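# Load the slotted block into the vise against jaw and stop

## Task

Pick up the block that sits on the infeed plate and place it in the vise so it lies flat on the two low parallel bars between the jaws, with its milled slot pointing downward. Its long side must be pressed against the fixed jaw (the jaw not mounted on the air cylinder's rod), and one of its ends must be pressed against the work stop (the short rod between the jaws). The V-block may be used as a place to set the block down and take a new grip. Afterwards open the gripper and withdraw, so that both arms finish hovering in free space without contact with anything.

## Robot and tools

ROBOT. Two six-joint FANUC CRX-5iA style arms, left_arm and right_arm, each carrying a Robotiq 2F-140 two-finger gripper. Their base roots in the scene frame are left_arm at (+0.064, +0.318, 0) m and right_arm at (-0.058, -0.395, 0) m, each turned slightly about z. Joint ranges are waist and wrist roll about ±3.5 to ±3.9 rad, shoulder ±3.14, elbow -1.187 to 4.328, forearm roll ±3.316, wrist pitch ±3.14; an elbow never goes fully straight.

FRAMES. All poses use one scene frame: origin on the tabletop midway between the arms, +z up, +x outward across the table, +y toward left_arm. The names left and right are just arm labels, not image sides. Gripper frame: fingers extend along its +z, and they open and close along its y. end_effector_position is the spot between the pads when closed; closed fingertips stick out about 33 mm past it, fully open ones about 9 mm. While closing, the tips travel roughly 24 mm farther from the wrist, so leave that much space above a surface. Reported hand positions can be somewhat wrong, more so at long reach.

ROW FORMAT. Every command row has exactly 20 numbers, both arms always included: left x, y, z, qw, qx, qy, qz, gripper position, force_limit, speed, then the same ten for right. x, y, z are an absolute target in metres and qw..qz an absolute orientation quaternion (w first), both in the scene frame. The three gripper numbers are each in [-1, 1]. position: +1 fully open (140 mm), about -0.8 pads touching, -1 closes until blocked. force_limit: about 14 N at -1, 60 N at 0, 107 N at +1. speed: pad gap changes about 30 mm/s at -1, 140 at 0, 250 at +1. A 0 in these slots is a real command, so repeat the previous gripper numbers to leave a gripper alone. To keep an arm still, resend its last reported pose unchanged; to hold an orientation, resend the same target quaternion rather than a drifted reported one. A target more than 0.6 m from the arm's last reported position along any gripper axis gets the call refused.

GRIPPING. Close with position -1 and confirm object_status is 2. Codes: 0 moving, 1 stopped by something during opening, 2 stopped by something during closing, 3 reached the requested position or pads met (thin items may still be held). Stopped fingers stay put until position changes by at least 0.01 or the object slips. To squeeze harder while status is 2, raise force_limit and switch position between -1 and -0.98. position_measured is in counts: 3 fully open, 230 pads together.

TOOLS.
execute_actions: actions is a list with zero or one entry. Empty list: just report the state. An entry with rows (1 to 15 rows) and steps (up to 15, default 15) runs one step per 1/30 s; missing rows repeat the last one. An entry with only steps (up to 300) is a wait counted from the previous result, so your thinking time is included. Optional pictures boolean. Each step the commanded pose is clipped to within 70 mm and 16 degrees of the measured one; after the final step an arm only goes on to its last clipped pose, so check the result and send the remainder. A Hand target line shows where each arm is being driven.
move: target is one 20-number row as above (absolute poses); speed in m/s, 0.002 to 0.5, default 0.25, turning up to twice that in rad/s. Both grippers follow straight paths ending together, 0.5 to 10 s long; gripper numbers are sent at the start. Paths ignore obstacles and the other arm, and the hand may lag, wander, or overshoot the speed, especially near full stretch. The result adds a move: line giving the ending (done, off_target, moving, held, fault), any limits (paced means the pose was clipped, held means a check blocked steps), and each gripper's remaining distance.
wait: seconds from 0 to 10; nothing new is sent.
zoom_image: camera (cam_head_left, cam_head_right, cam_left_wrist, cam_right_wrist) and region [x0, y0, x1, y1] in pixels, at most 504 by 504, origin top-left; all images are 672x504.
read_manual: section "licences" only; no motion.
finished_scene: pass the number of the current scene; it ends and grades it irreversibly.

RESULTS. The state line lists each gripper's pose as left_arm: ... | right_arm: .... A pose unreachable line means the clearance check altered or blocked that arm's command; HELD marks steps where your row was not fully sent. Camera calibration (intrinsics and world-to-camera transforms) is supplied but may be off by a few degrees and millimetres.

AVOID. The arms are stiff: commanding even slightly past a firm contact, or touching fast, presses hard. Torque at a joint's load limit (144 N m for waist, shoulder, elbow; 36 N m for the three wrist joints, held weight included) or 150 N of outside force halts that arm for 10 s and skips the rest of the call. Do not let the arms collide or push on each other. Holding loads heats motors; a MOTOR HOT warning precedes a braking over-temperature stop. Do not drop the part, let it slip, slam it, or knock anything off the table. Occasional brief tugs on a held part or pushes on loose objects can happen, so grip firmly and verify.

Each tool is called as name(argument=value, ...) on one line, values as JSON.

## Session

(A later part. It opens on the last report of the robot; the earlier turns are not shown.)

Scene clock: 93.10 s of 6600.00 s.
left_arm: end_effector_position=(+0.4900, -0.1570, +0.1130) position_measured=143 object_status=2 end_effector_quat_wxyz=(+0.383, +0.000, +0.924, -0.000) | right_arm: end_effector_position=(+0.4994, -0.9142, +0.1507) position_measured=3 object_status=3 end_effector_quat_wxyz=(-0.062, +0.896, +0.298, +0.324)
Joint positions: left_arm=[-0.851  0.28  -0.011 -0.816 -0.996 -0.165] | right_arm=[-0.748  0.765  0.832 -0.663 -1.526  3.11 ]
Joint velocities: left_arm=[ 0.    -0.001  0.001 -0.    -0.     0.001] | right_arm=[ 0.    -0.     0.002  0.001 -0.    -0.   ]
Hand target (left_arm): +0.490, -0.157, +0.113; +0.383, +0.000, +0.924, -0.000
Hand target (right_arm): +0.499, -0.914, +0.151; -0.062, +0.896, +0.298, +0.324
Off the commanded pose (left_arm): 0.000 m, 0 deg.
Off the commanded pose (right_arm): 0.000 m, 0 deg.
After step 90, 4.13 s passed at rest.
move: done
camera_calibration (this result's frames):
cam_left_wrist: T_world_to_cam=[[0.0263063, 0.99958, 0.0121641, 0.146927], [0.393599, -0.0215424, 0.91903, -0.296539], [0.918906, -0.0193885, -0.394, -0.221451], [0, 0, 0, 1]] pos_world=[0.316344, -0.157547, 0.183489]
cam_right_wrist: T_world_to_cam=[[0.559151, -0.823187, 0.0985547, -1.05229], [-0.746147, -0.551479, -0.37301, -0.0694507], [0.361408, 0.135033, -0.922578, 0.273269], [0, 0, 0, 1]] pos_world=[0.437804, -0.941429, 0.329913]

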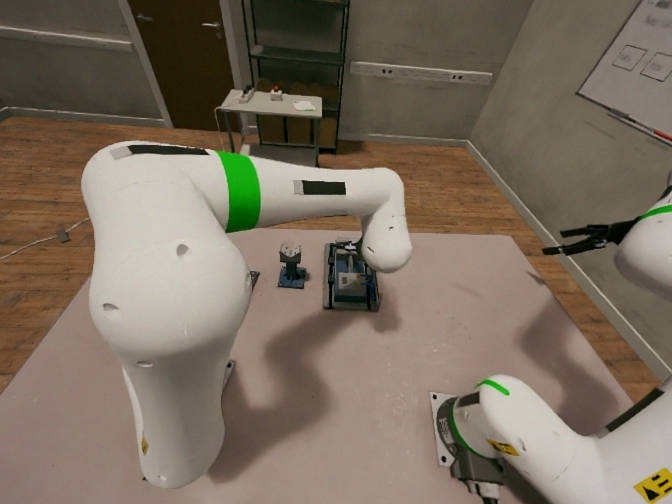

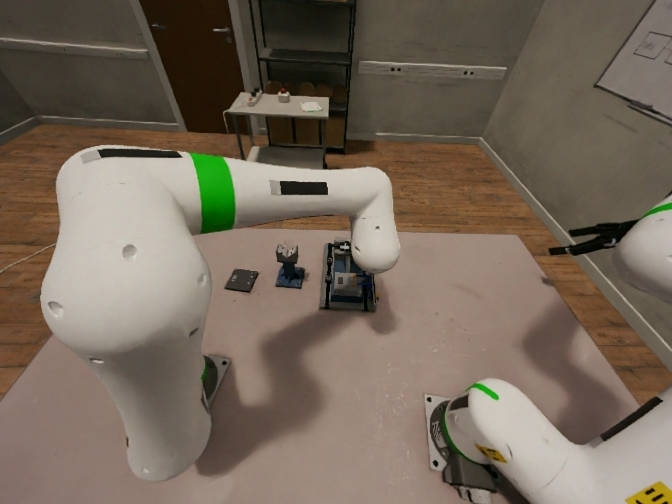

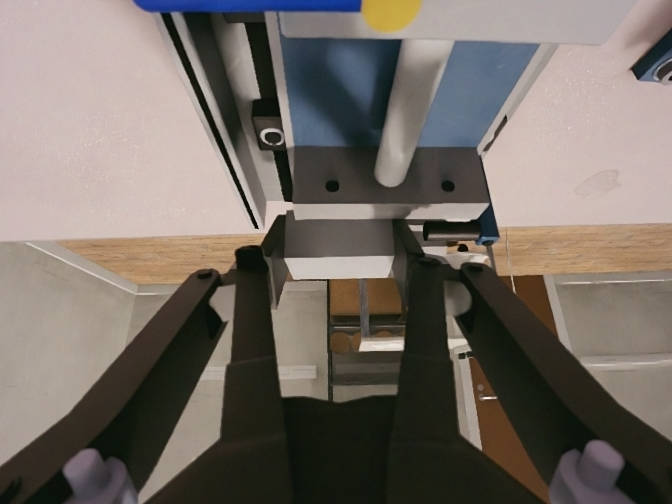

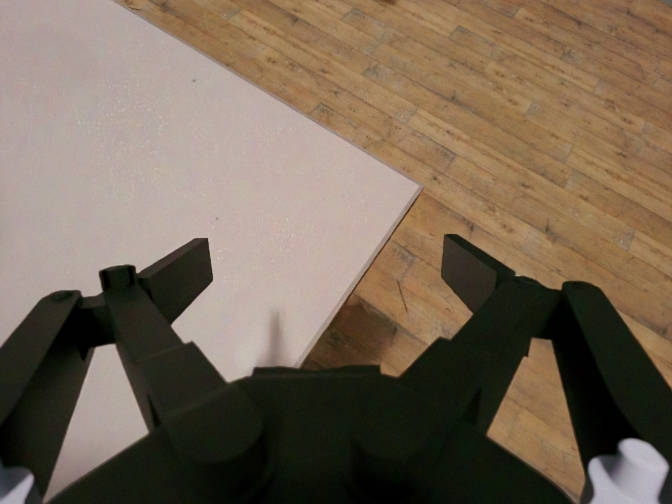

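move(target=[0.490,-0.157,0.1105,0.383,0,0.924,0,-1,0,-0.5,0.4994,-0.9142,0.1507,-0.062,0.896,0.298,0.324,1,0,0], speed=0.005)

move(target=[0.490,-0.157,0.1105,0.383,0,0.924,0,0.02,0,-0.5,0.4994,-0.9142,0.1507,-0.062,0.896,0.298,0.324,1,0,0])

move(target=[0.462,-0.157,0.142,0.383,0,0.924,0,0.02,0,-0.5,0.4994,-0.9142,0.1507,-0.062,0.896,0.298,0.324,1,0,0], speed=0.08)

move(target=[0.455,-0.158,0.175,0,0,1,0,-1,0,-0.5,0.4994,-0.9142,0.1507,-0.062,0.896,0.298,0.324,1,0,0])

move(target=[0.505,-0.204,0.165,0,0.707,0.707,0,-1,0,-0.5,0.4994,-0.9142,0.1507,-0.062,0.896,0.298,0.324,1,0,0], speed=0.4)

Scene clock: 101.70 s of 6600.00 s.
left_arm: end_effector_position=(+0.4900, -0.1570, +0.1106) position_measured=143 object_status=2 end_effector_quat_wxyz=(+0.383, -0.000, +0.924, -0.000) | right_arm: end_effector_position=(+0.4994, -0.9142, +0.1507) position_measured=3 object_status=3 end_effector_quat_wxyz=(-0.062, +0.896, +0.298, +0.324)
Joint positions: left_arm=[-0.851  0.283 -0.013 -0.819 -0.993 -0.16 ] | right_arm=[-0.748  0.765  0.832 -0.663 -1.526  3.11 ]
Joint velocities: left_arm=[-0.    -0.    -0.001  0.    -0.    -0.   ] | right_arm=[-0.    -0.    -0.     0.    -0.001 -0.   ]
Hand target (left_arm): +0.490, -0.157, +0.111; +0.383, +0.000, +0.924, -0.000
Hand target (right_arm): +0.499, -0.914, +0.151; -0.062, +0.896, +0.298, +0.324
Off the commanded pose (left_arm): 0.000 m, 0 deg.
Off the commanded pose (right_arm): 0.000 m, 0 deg.
After step 90, 4.87 s passed at rest.
move: done
camera_calibration (this result's frames):
cam_left_wrist: T_world_to_cam=[[0.0262765, 0.999582, 0.0120778, 0.147003], [0.393409, -0.0214472, 0.919113, -0.294265], [0.918988, -0.0193995, -0.393808, -0.222526], [0, 0, 0, 1]] pos_world=[0.316402, -0.157569, 0.181055]
cam_right_wrist: T_world_to_cam=[[0.55915, -0.823188, 0.0985547, -1.05229], [-0.746148, -0.551479, -0.373008, -0.0694518], [0.361406, 0.135031, -0.922579, 0.273268], [0, 0, 0, 1]] pos_world=[0.437804, -0.941429, 0.329913]

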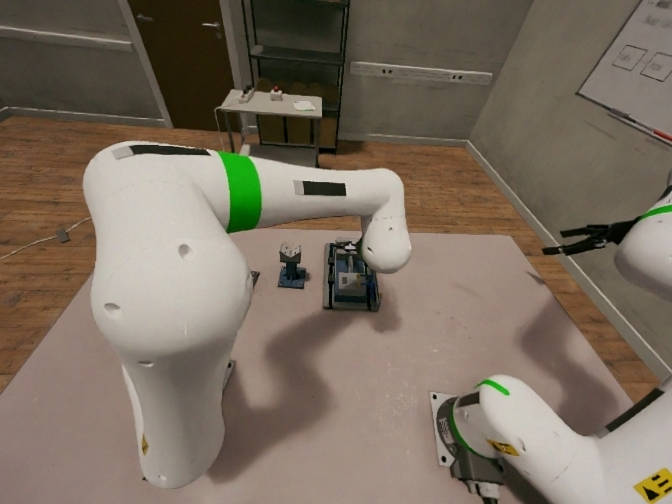

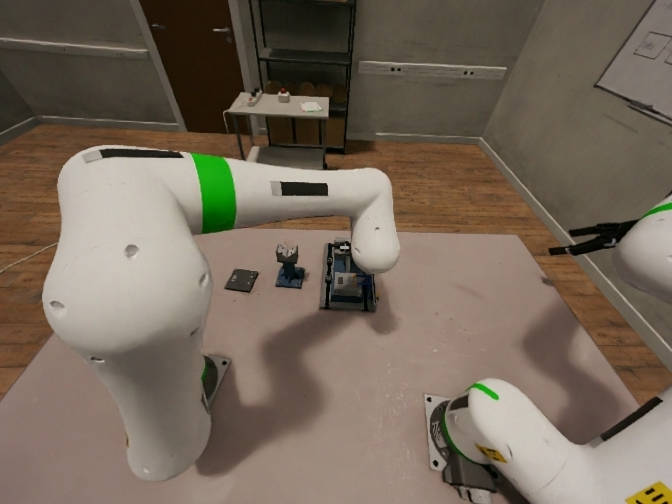

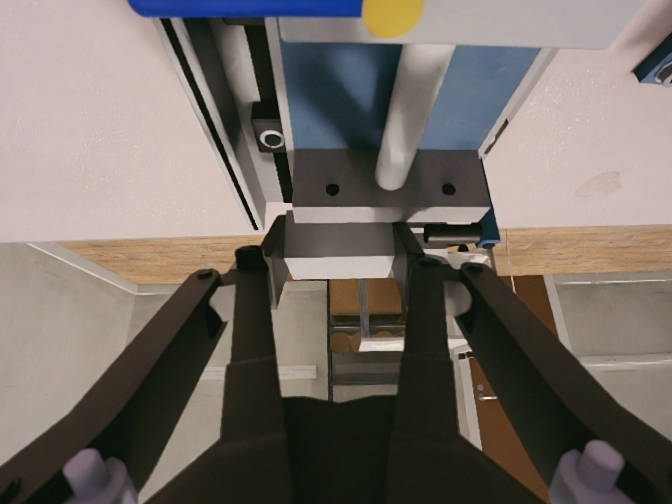

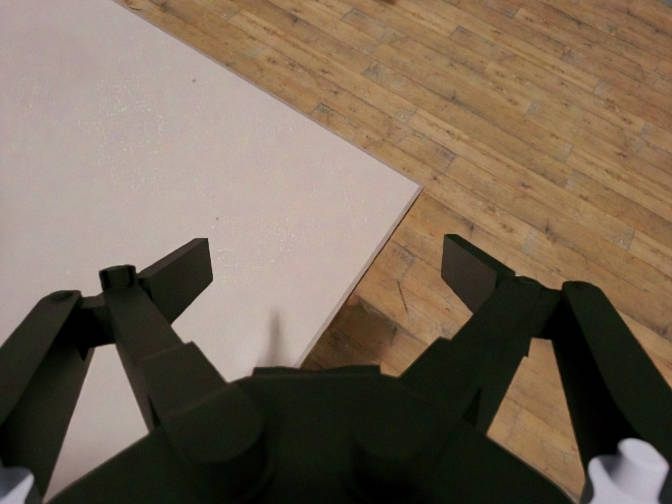

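Scene clock: 102.40 s of 6600.00 s.
left_arm: end_effector_position=(+0.4900, -0.1570, +0.1104) position_measured=127 object_status=3 end_effector_quat_wxyz=(+0.383, +0.000, +0.924, +0.000) | right_arm: end_effector_position=(+0.4994, -0.9142, +0.1507) position_measured=3 object_status=3 end_effector_quat_wxyz=(-0.062, +0.896, +0.298, +0.324)
Joint positions: left_arm=[-0.851  0.283 -0.013 -0.819 -0.993 -0.16 ] | right_arm=[-0.748  0.765  0.832 -0.663 -1.526  3.11 ]
Joint velocities: left_arm=[-0.    -0.    -0.001 -0.     0.     0.001] | right_arm=[-0.     0.001  0.     0.    -0.    -0.   ]
Hand target (left_arm): +0.490, -0.157, +0.111; +0.383, -0.000, +0.924, +0.000
Hand target (right_arm): +0.499, -0.914, +0.151; -0.062, +0.896, +0.298, +0.324
Off the commanded pose (left_arm): 0.000 m, 0 deg.
Off the commanded pose (right_arm): 0.000 m, 0 deg.
move: done
camera_calibration (this result's frames):
cam_left_wrist: T_world_to_cam=[[0.0262954, 0.999578, 0.0123092, 0.146931], [0.393596, -0.0216714, 0.919028, -0.294168], [0.918907, -0.0193213, -0.394, -0.222455], [0, 0, 0, 1]] pos_world=[0.316335, -0.157542, 0.180893]
cam_right_wrist: T_world_to_cam=[[0.559151, -0.823187, 0.0985547, -1.05229], [-0.746148, -0.551479, -0.373008, -0.069452], [0.361406, 0.135031, -0.922579, 0.273268], [0, 0, 0, 1]] pos_world=[0.437804, -0.941429, 0.329913]

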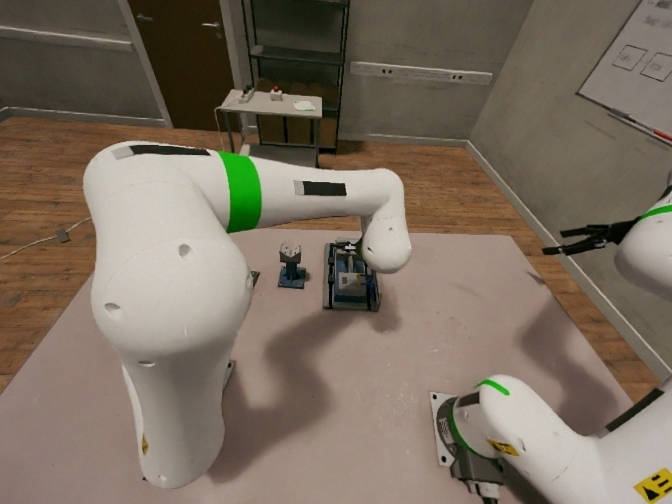

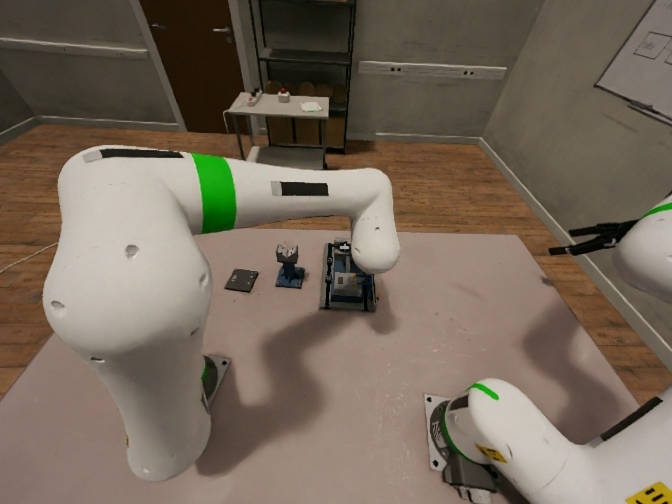

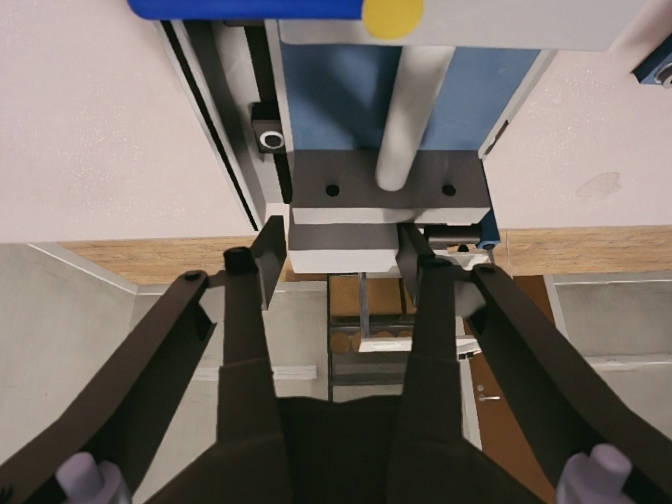

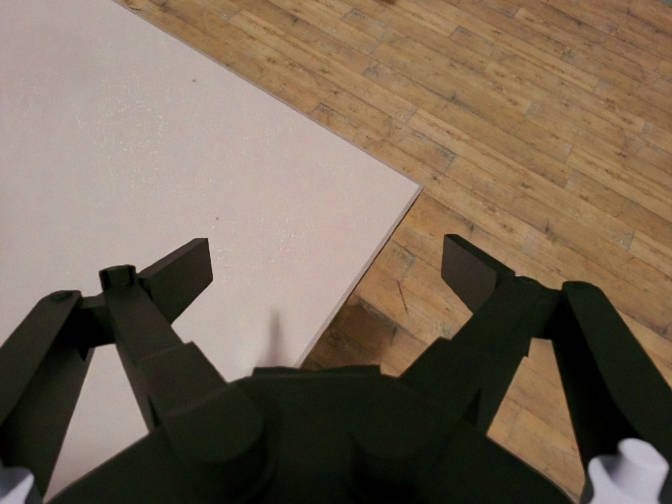

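Scene clock: 103.23 s of 6600.00 s.
left_arm: end_effector_position=(+0.4621, -0.1570, +0.1419) position_measured=127 object_status=3 end_effector_quat_wxyz=(+0.383, -0.000, +0.924, +0.000) | right_arm: end_effector_position=(+0.4994, -0.9142, +0.1507) position_measured=3 object_status=3 end_effector_quat_wxyz=(-0.062, +0.896, +0.298, +0.324)
Joint positions: left_arm=[-0.897  0.227 -0.008 -0.798 -1.067 -0.176] | right_arm=[-0.748  0.765  0.832 -0.663 -1.526  3.11 ]
Joint velocities: left_arm=[-0.001 -0.    -0.002  0.     0.001 -0.   ] | right_arm=[0.    0.    0.001 0.    0.    0.   ]
Hand target (left_arm): +0.462, -0.157, +0.142; +0.383, -0.000, +0.924, +0.000
Hand target (right_arm): +0.499, -0.914, +0.151; -0.062, +0.896, +0.298, +0.324
Off the commanded pose (left_arm): 0.000 m, 0 deg.
Off the commanded pose (right_arm): 0.000 m, 0 deg.
move: done
camera_calibration (this result's frames):
cam_left_wrist: T_world_to_cam=[[0.0261543, 0.999583, 0.0122216, 0.14735], [0.393408, -0.0215314, 0.919112, -0.312089], [0.918992, -0.0192307, -0.393807, -0.184487], [0, 0, 0, 1]] pos_world=[0.288466, -0.157556, 0.212392]
cam_right_wrist: T_world_to_cam=[[0.55915, -0.823188, 0.098555, -1.05229], [-0.746148, -0.551479, -0.373008, -0.0694519], [0.361406, 0.135031, -0.922579, 0.273268], [0, 0, 0, 1]] pos_world=[0.437804, -0.941429, 0.329913]

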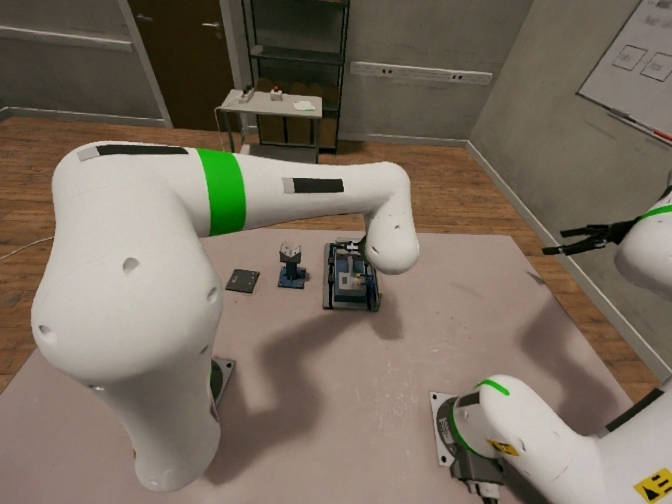

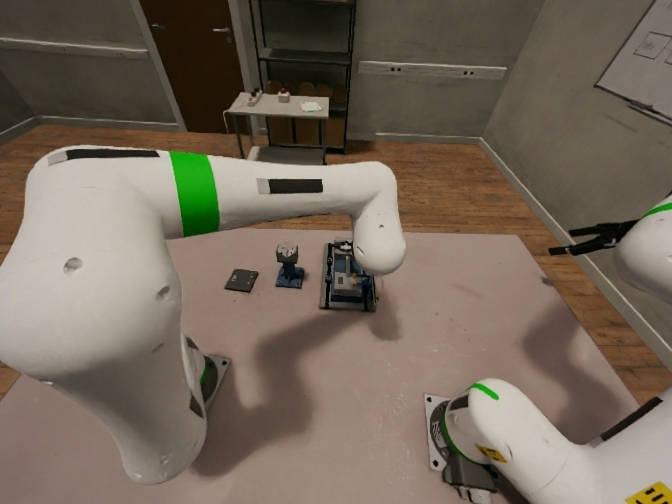

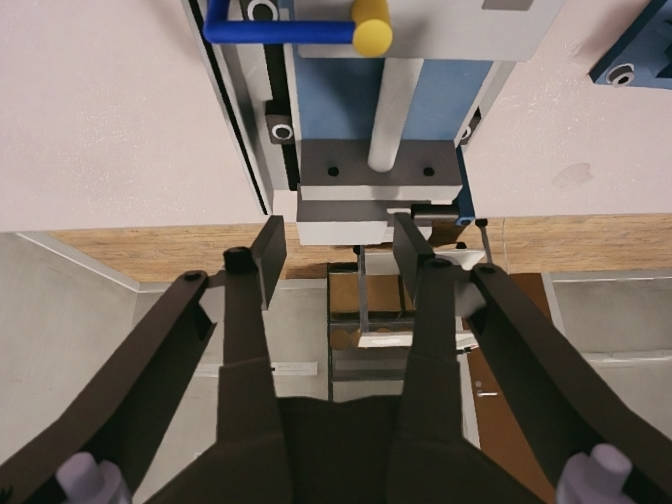

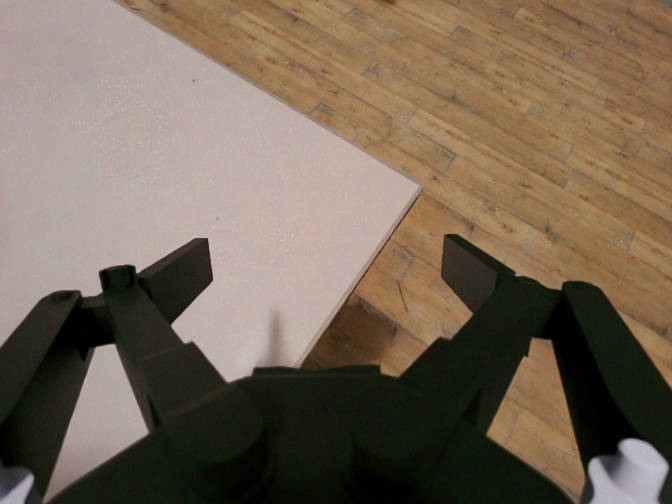

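Scene clock: 105.20 s of 6600.00 s.
left_arm: end_effector_position=(+0.4552, -0.1579, +0.1748) position_measured=233 object_status=3 end_effector_quat_wxyz=(+0.000, -0.001, +1.000, +0.001) | right_arm: end_effector_position=(+0.4994, -0.9142, +0.1507) position_measured=3 object_status=3 end_effector_quat_wxyz=(-0.062, +0.896, +0.298, +0.324)
Joint positions: left_arm=[-0.479  0.437  0.379 -0.002 -1.514 -0.896] | right_arm=[-0.748  0.765  0.832 -0.663 -1.526  3.11 ]
Joint velocities: left_arm=[0.    0.001 0.002 0.    0.001 0.   ] | right_arm=[ 0.     0.001  0.    -0.     0.    -0.   ]
Hand target (left_arm): +0.455, -0.158, +0.175; +0.000, -0.001, +1.000, +0.001
Hand target (right_arm): +0.499, -0.914, +0.151; -0.062, +0.896, +0.298, +0.324
Off the commanded pose (left_arm): 0.000 m, 0 deg.
Off the commanded pose (right_arm): 0.000 m, 0 deg.
move: done
camera_calibration (this result's frames):
cam_left_wrist: T_world_to_cam=[[0.0242629, 0.999676, -0.00764059, 0.152381], [0.928051, -0.0196818, 0.371933, -0.487014], [0.371662, -0.016115, -0.928228, 0.177859], [0, 0, 0, 1]] pos_world=[0.382173, -0.159051, 0.347394]
cam_right_wrist: T_world_to_cam=[[0.559151, -0.823188, 0.0985547, -1.05229], [-0.746148, -0.551479, -0.373008, -0.069452], [0.361406, 0.135031, -0.922579, 0.273268], [0, 0, 0, 1]] pos_world=[0.437804, -0.941429, 0.329913]

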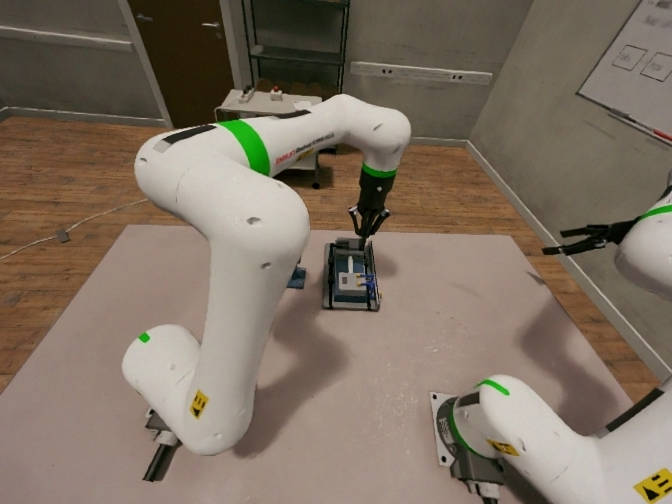

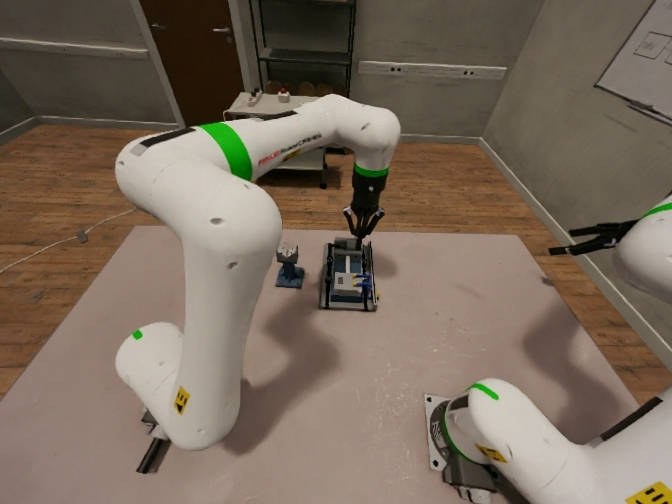

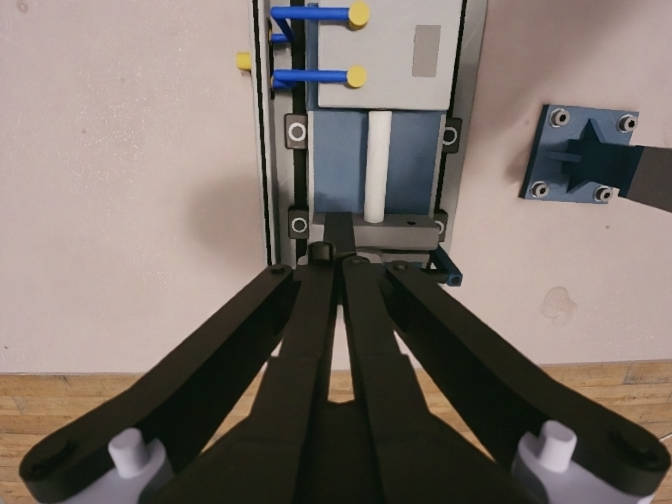

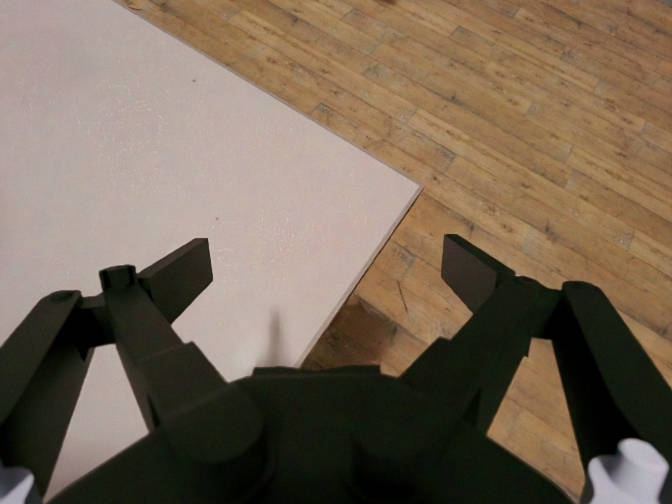

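Scene clock: 107.60 s of 6600.00 s.
left_arm: end_effector_position=(+0.5051, -0.2041, +0.1651) position_measured=233 object_status=3 end_effector_quat_wxyz=(+0.000, +0.707, +0.707, -0.000) | right_arm: end_effector_position=(+0.4994, -0.9142, +0.1507) position_measured=3 object_status=3 end_effector_quat_wxyz=(-0.062, +0.896, +0.298, +0.324)
Joint positions: left_arm=[-0.486  0.629  0.64   0.    -1.582 -2.463] | right_arm=[-0.748  0.765  0.832 -0.663 -1.526  3.11 ]
Joint velocities: left_arm=[ 0.001  0.001 -0.     0.     0.    -0.001] | right_arm=[-0.     0.     0.002  0.001  0.    -0.   ]
Hand target (left_arm): +0.505, -0.204, +0.165; +0.000, +0.707, +0.707, -0.000
Hand target (right_arm): +0.499, -0.914, +0.151; -0.062, +0.896, +0.298, +0.324
Off the commanded pose (left_arm): 0.000 m, 0 deg.
Off the commanded pose (right_arm): 0.000 m, 0 deg.
move: done
camera_calibration (this result's frames):
cam_left_wrist: T_world_to_cam=[[0.999583, -0.027107, -0.00993981, -0.504497], [-0.0214834, -0.928315, 0.371173, -0.236365], [-0.0192886, -0.370804, -0.928511, 0.274687], [0, 0, 0, 1]] pos_world=[0.504507, -0.131242, 0.337767]
cam_right_wrist: T_world_to_cam=[[0.55915, -0.823188, 0.0985549, -1.05229], [-0.746148, -0.551479, -0.373008, -0.0694519], [0.361406, 0.135031, -0.922579, 0.273268], [0, 0, 0, 1]] pos_world=[0.437804, -0.941429, 0.329913]

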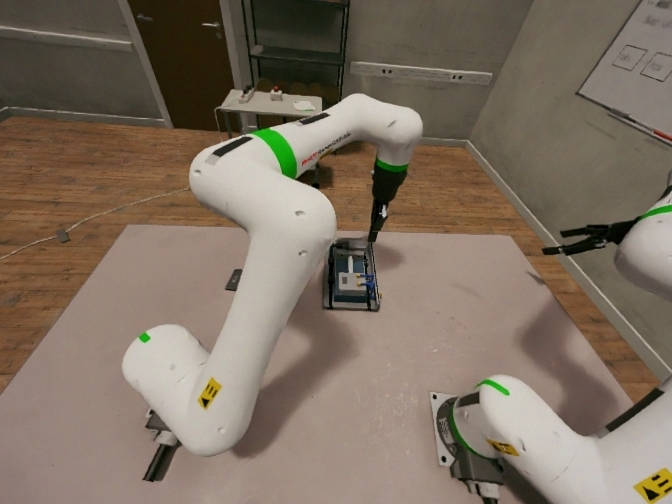

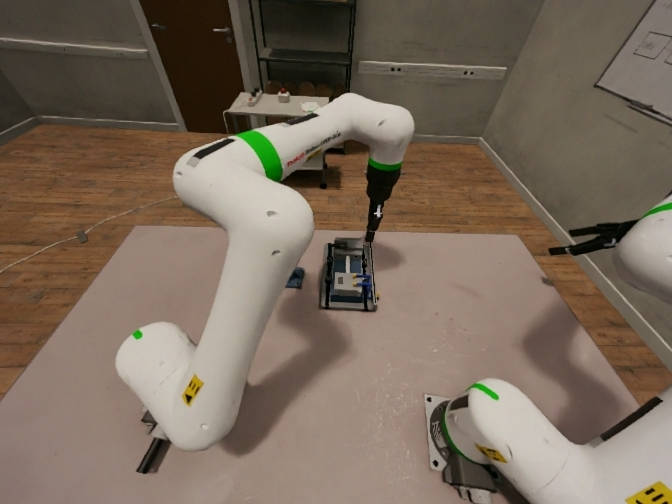

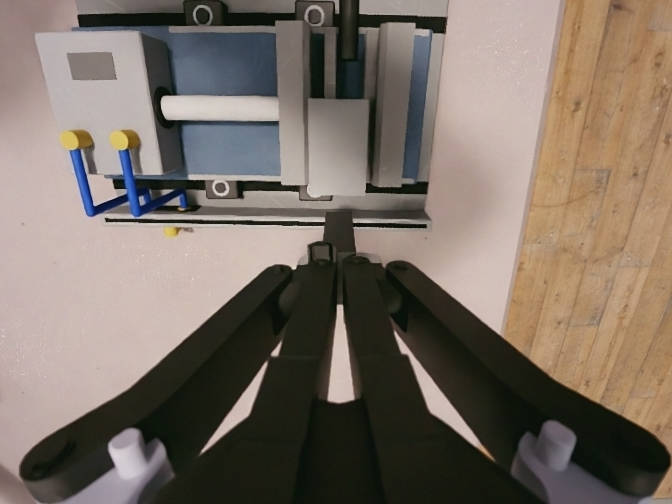

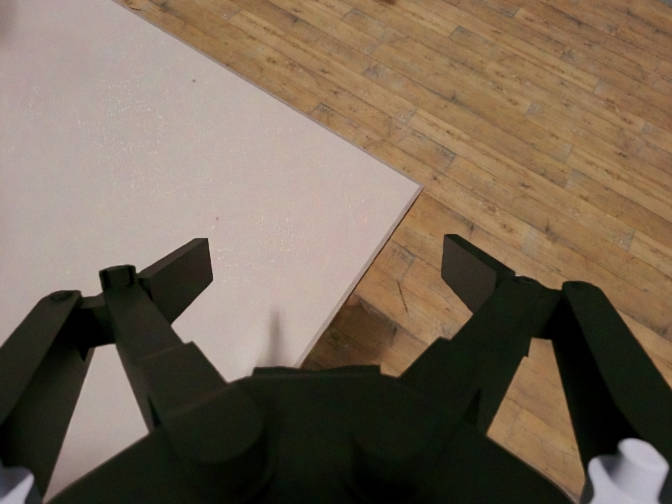

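move(target=[0.508,-0.205,0.138,0,0.707,0.707,0,-1,0,-0.5,0.4994,-0.9142,0.1507,-0.062,0.896,0.298,0.324,1,0,0], speed=0.04)

move(target=[0.508,-0.182,0.138,0,0.707,0.707,0,-1,0,-0.5,0.4994,-0.9142,0.1507,-0.062,0.896,0.298,0.324,1,0,0], speed=0.015)

zoom_image(camera="cam_left_wrist", region=[240,40,460,240])

Scene clock: 112.00 s of 6600.00 s.
left_arm: end_effector_position=(+0.5080, -0.2050, +0.1380) position_measured=233 object_status=3 end_effector_quat_wxyz=(-0.000, +0.707, +0.707, +0.000) | right_arm: end_effector_position=(+0.4994, -0.9142, +0.1507) position_measured=3 object_status=3 end_effector_quat_wxyz=(-0.062, +0.896, +0.298, +0.324)
Joint positions: left_arm=[-0.484  0.638  0.591 -0.    -1.525 -2.465] | right_arm=[-0.748  0.765  0.832 -0.663 -1.526  3.11 ]
Joint velocities: left_arm=[ 0.    -0.     0.001  0.001  0.002 -0.   ] | right_arm=[ 0.    -0.001  0.001  0.    -0.     0.   ]
Hand target (left_arm): +0.508, -0.205, +0.138; -0.000, +0.707, +0.707, +0.000
Hand target (right_arm): +0.499, -0.914, +0.151; -0.062, +0.896, +0.298, +0.324
Off the commanded pose (left_arm): 0.000 m, 0 deg.
Off the commanded pose (right_arm): 0.000 m, 0 deg.
After step 90, 0.47 s passed at rest.
move: done
camera_calibration (this result's frames):
cam_left_wrist: T_world_to_cam=[[0.999579, -0.0272576, -0.00993107, -0.507728], [-0.0216281, -0.928342, 0.371097, -0.226942], [-0.0193346, -0.370726, -0.928541, 0.249276], [0, 0, 0, 1]] pos_world=[0.507426, -0.132107, 0.310638]
cam_right_wrist: T_world_to_cam=[[0.559151, -0.823187, 0.0985547, -1.05229], [-0.746148, -0.551479, -0.373008, -0.0694521], [0.361406, 0.135031, -0.922579, 0.273268], [0, 0, 0, 1]] pos_world=[0.437804, -0.941429, 0.329913]

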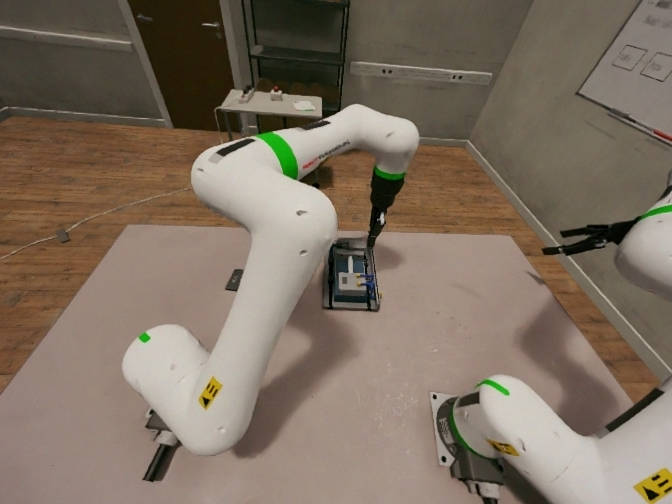

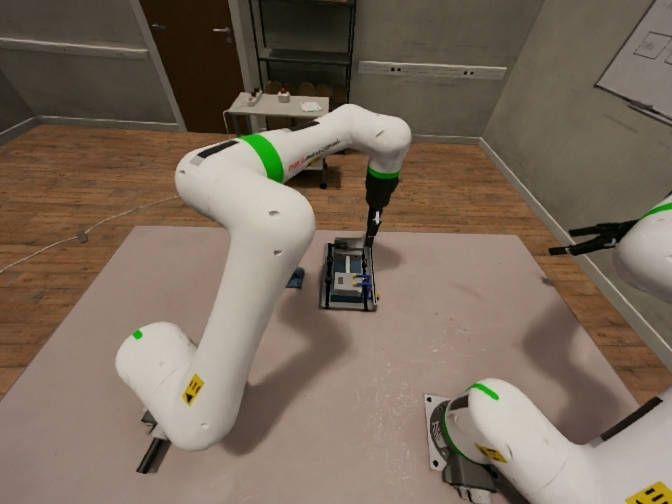

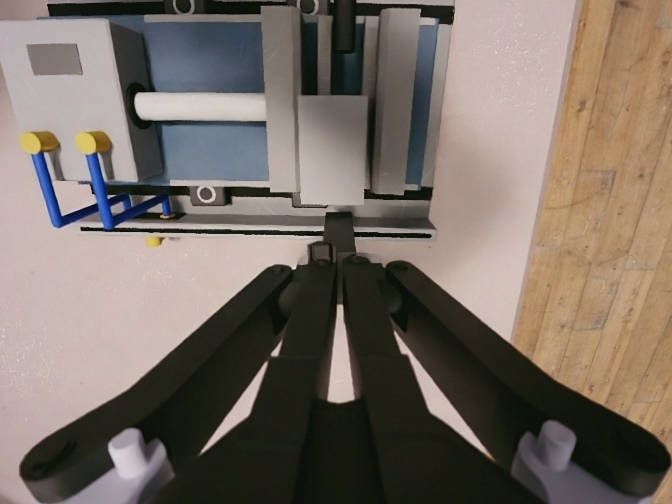

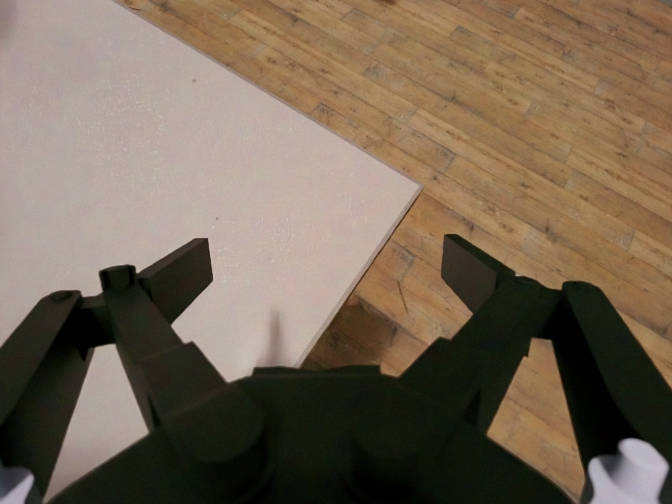

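Scene clock: 113.77 s of 6600.00 s.
left_arm: end_effector_position=(+0.5080, -0.1820, +0.1380) position_measured=233 object_status=3 end_effector_quat_wxyz=(-0.000, +0.707, +0.707, +0.000) | right_arm: end_effector_position=(+0.4994, -0.9142, +0.1507) position_measured=3 object_status=3 end_effector_quat_wxyz=(-0.062, +0.896, +0.298, +0.324)
Joint positions: left_arm=[-0.457  0.587  0.513 -0.    -1.497 -2.492] | right_arm=[-0.748  0.765  0.832 -0.663 -1.526  3.11 ]
Joint velocities: left_arm=[-0.    -0.    -0.003  0.     0.001  0.   ] | right_arm=[ 0.    -0.     0.001  0.     0.     0.   ]
Hand target (left_arm): +0.508, -0.182, +0.138; -0.000, +0.707, +0.707, +0.000
Hand target (right_arm): +0.499, -0.914, +0.151; -0.062, +0.896, +0.298, +0.324
Off the commanded pose (left_arm): 0.000 m, 0 deg.
Off the commanded pose (right_arm): 0.000 m, 0 deg.
move: done
camera_calibration (this result's frames):
cam_left_wrist: T_world_to_cam=[[0.99958, -0.0272228, -0.00995477, -0.507066], [-0.0215873, -0.928349, 0.371081, -0.205611], [-0.0193434, -0.37071, -0.928547, 0.257778], [0, 0, 0, 1]] pos_world=[0.507401, -0.109121, 0.310609]
cam_right_wrist: T_world_to_cam=[[0.55915, -0.823188, 0.0985544, -1.05229], [-0.746148, -0.551479, -0.373008, -0.0694519], [0.361406, 0.135031, -0.922579, 0.273268], [0, 0, 0, 1]] pos_world=[0.437804, -0.941429, 0.329913]

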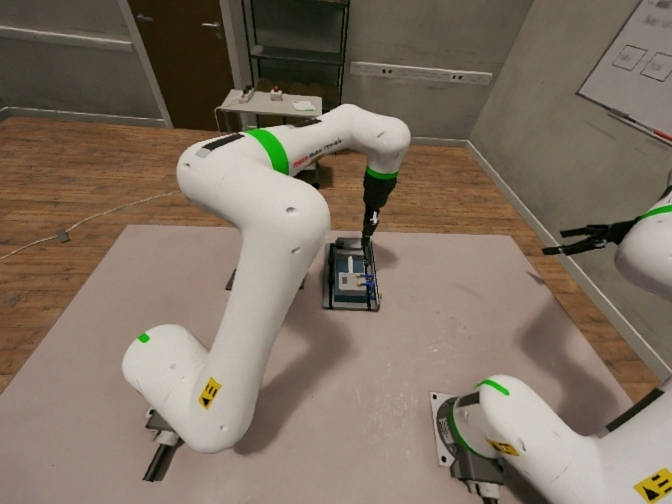

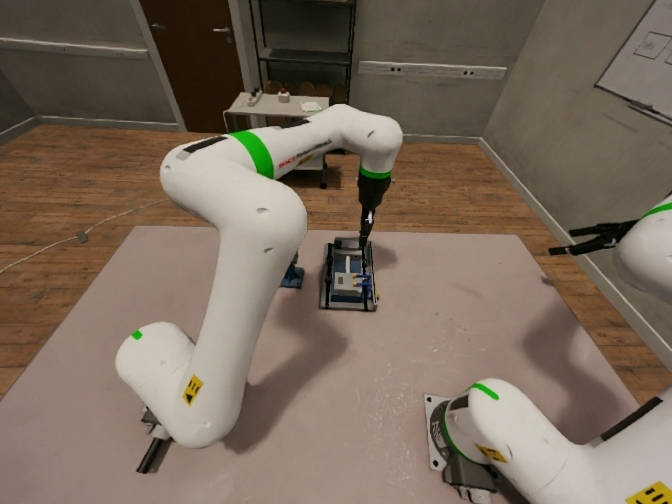

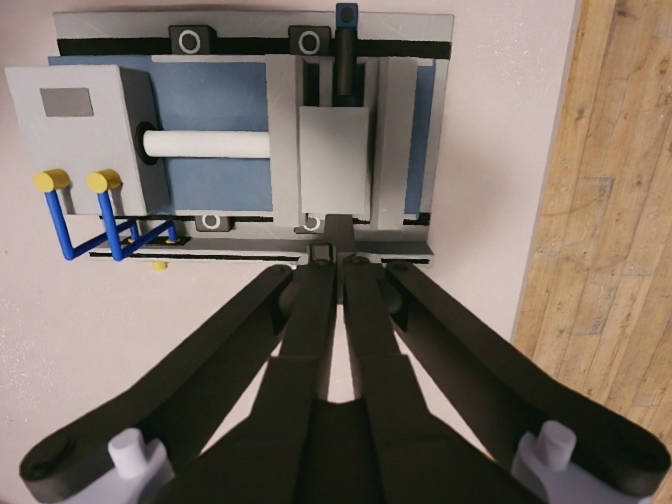

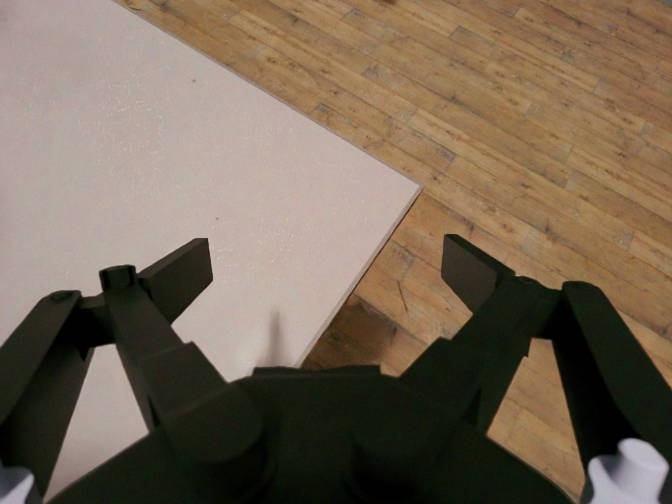

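Region (240, 40, 460, 240) of cam_left_wrist's 672x504 image, scaled by 2.291, with more detail than that image has; it fills the top 458 rows of this view, and the rest is white.

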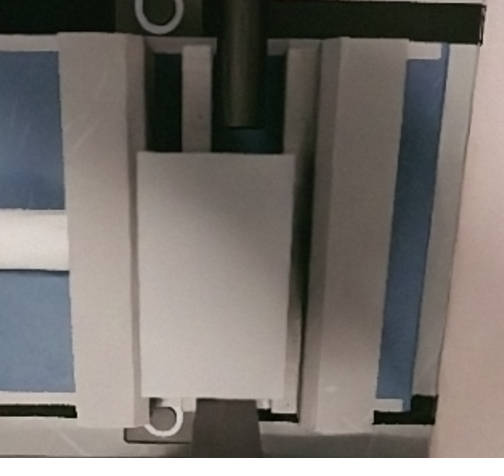

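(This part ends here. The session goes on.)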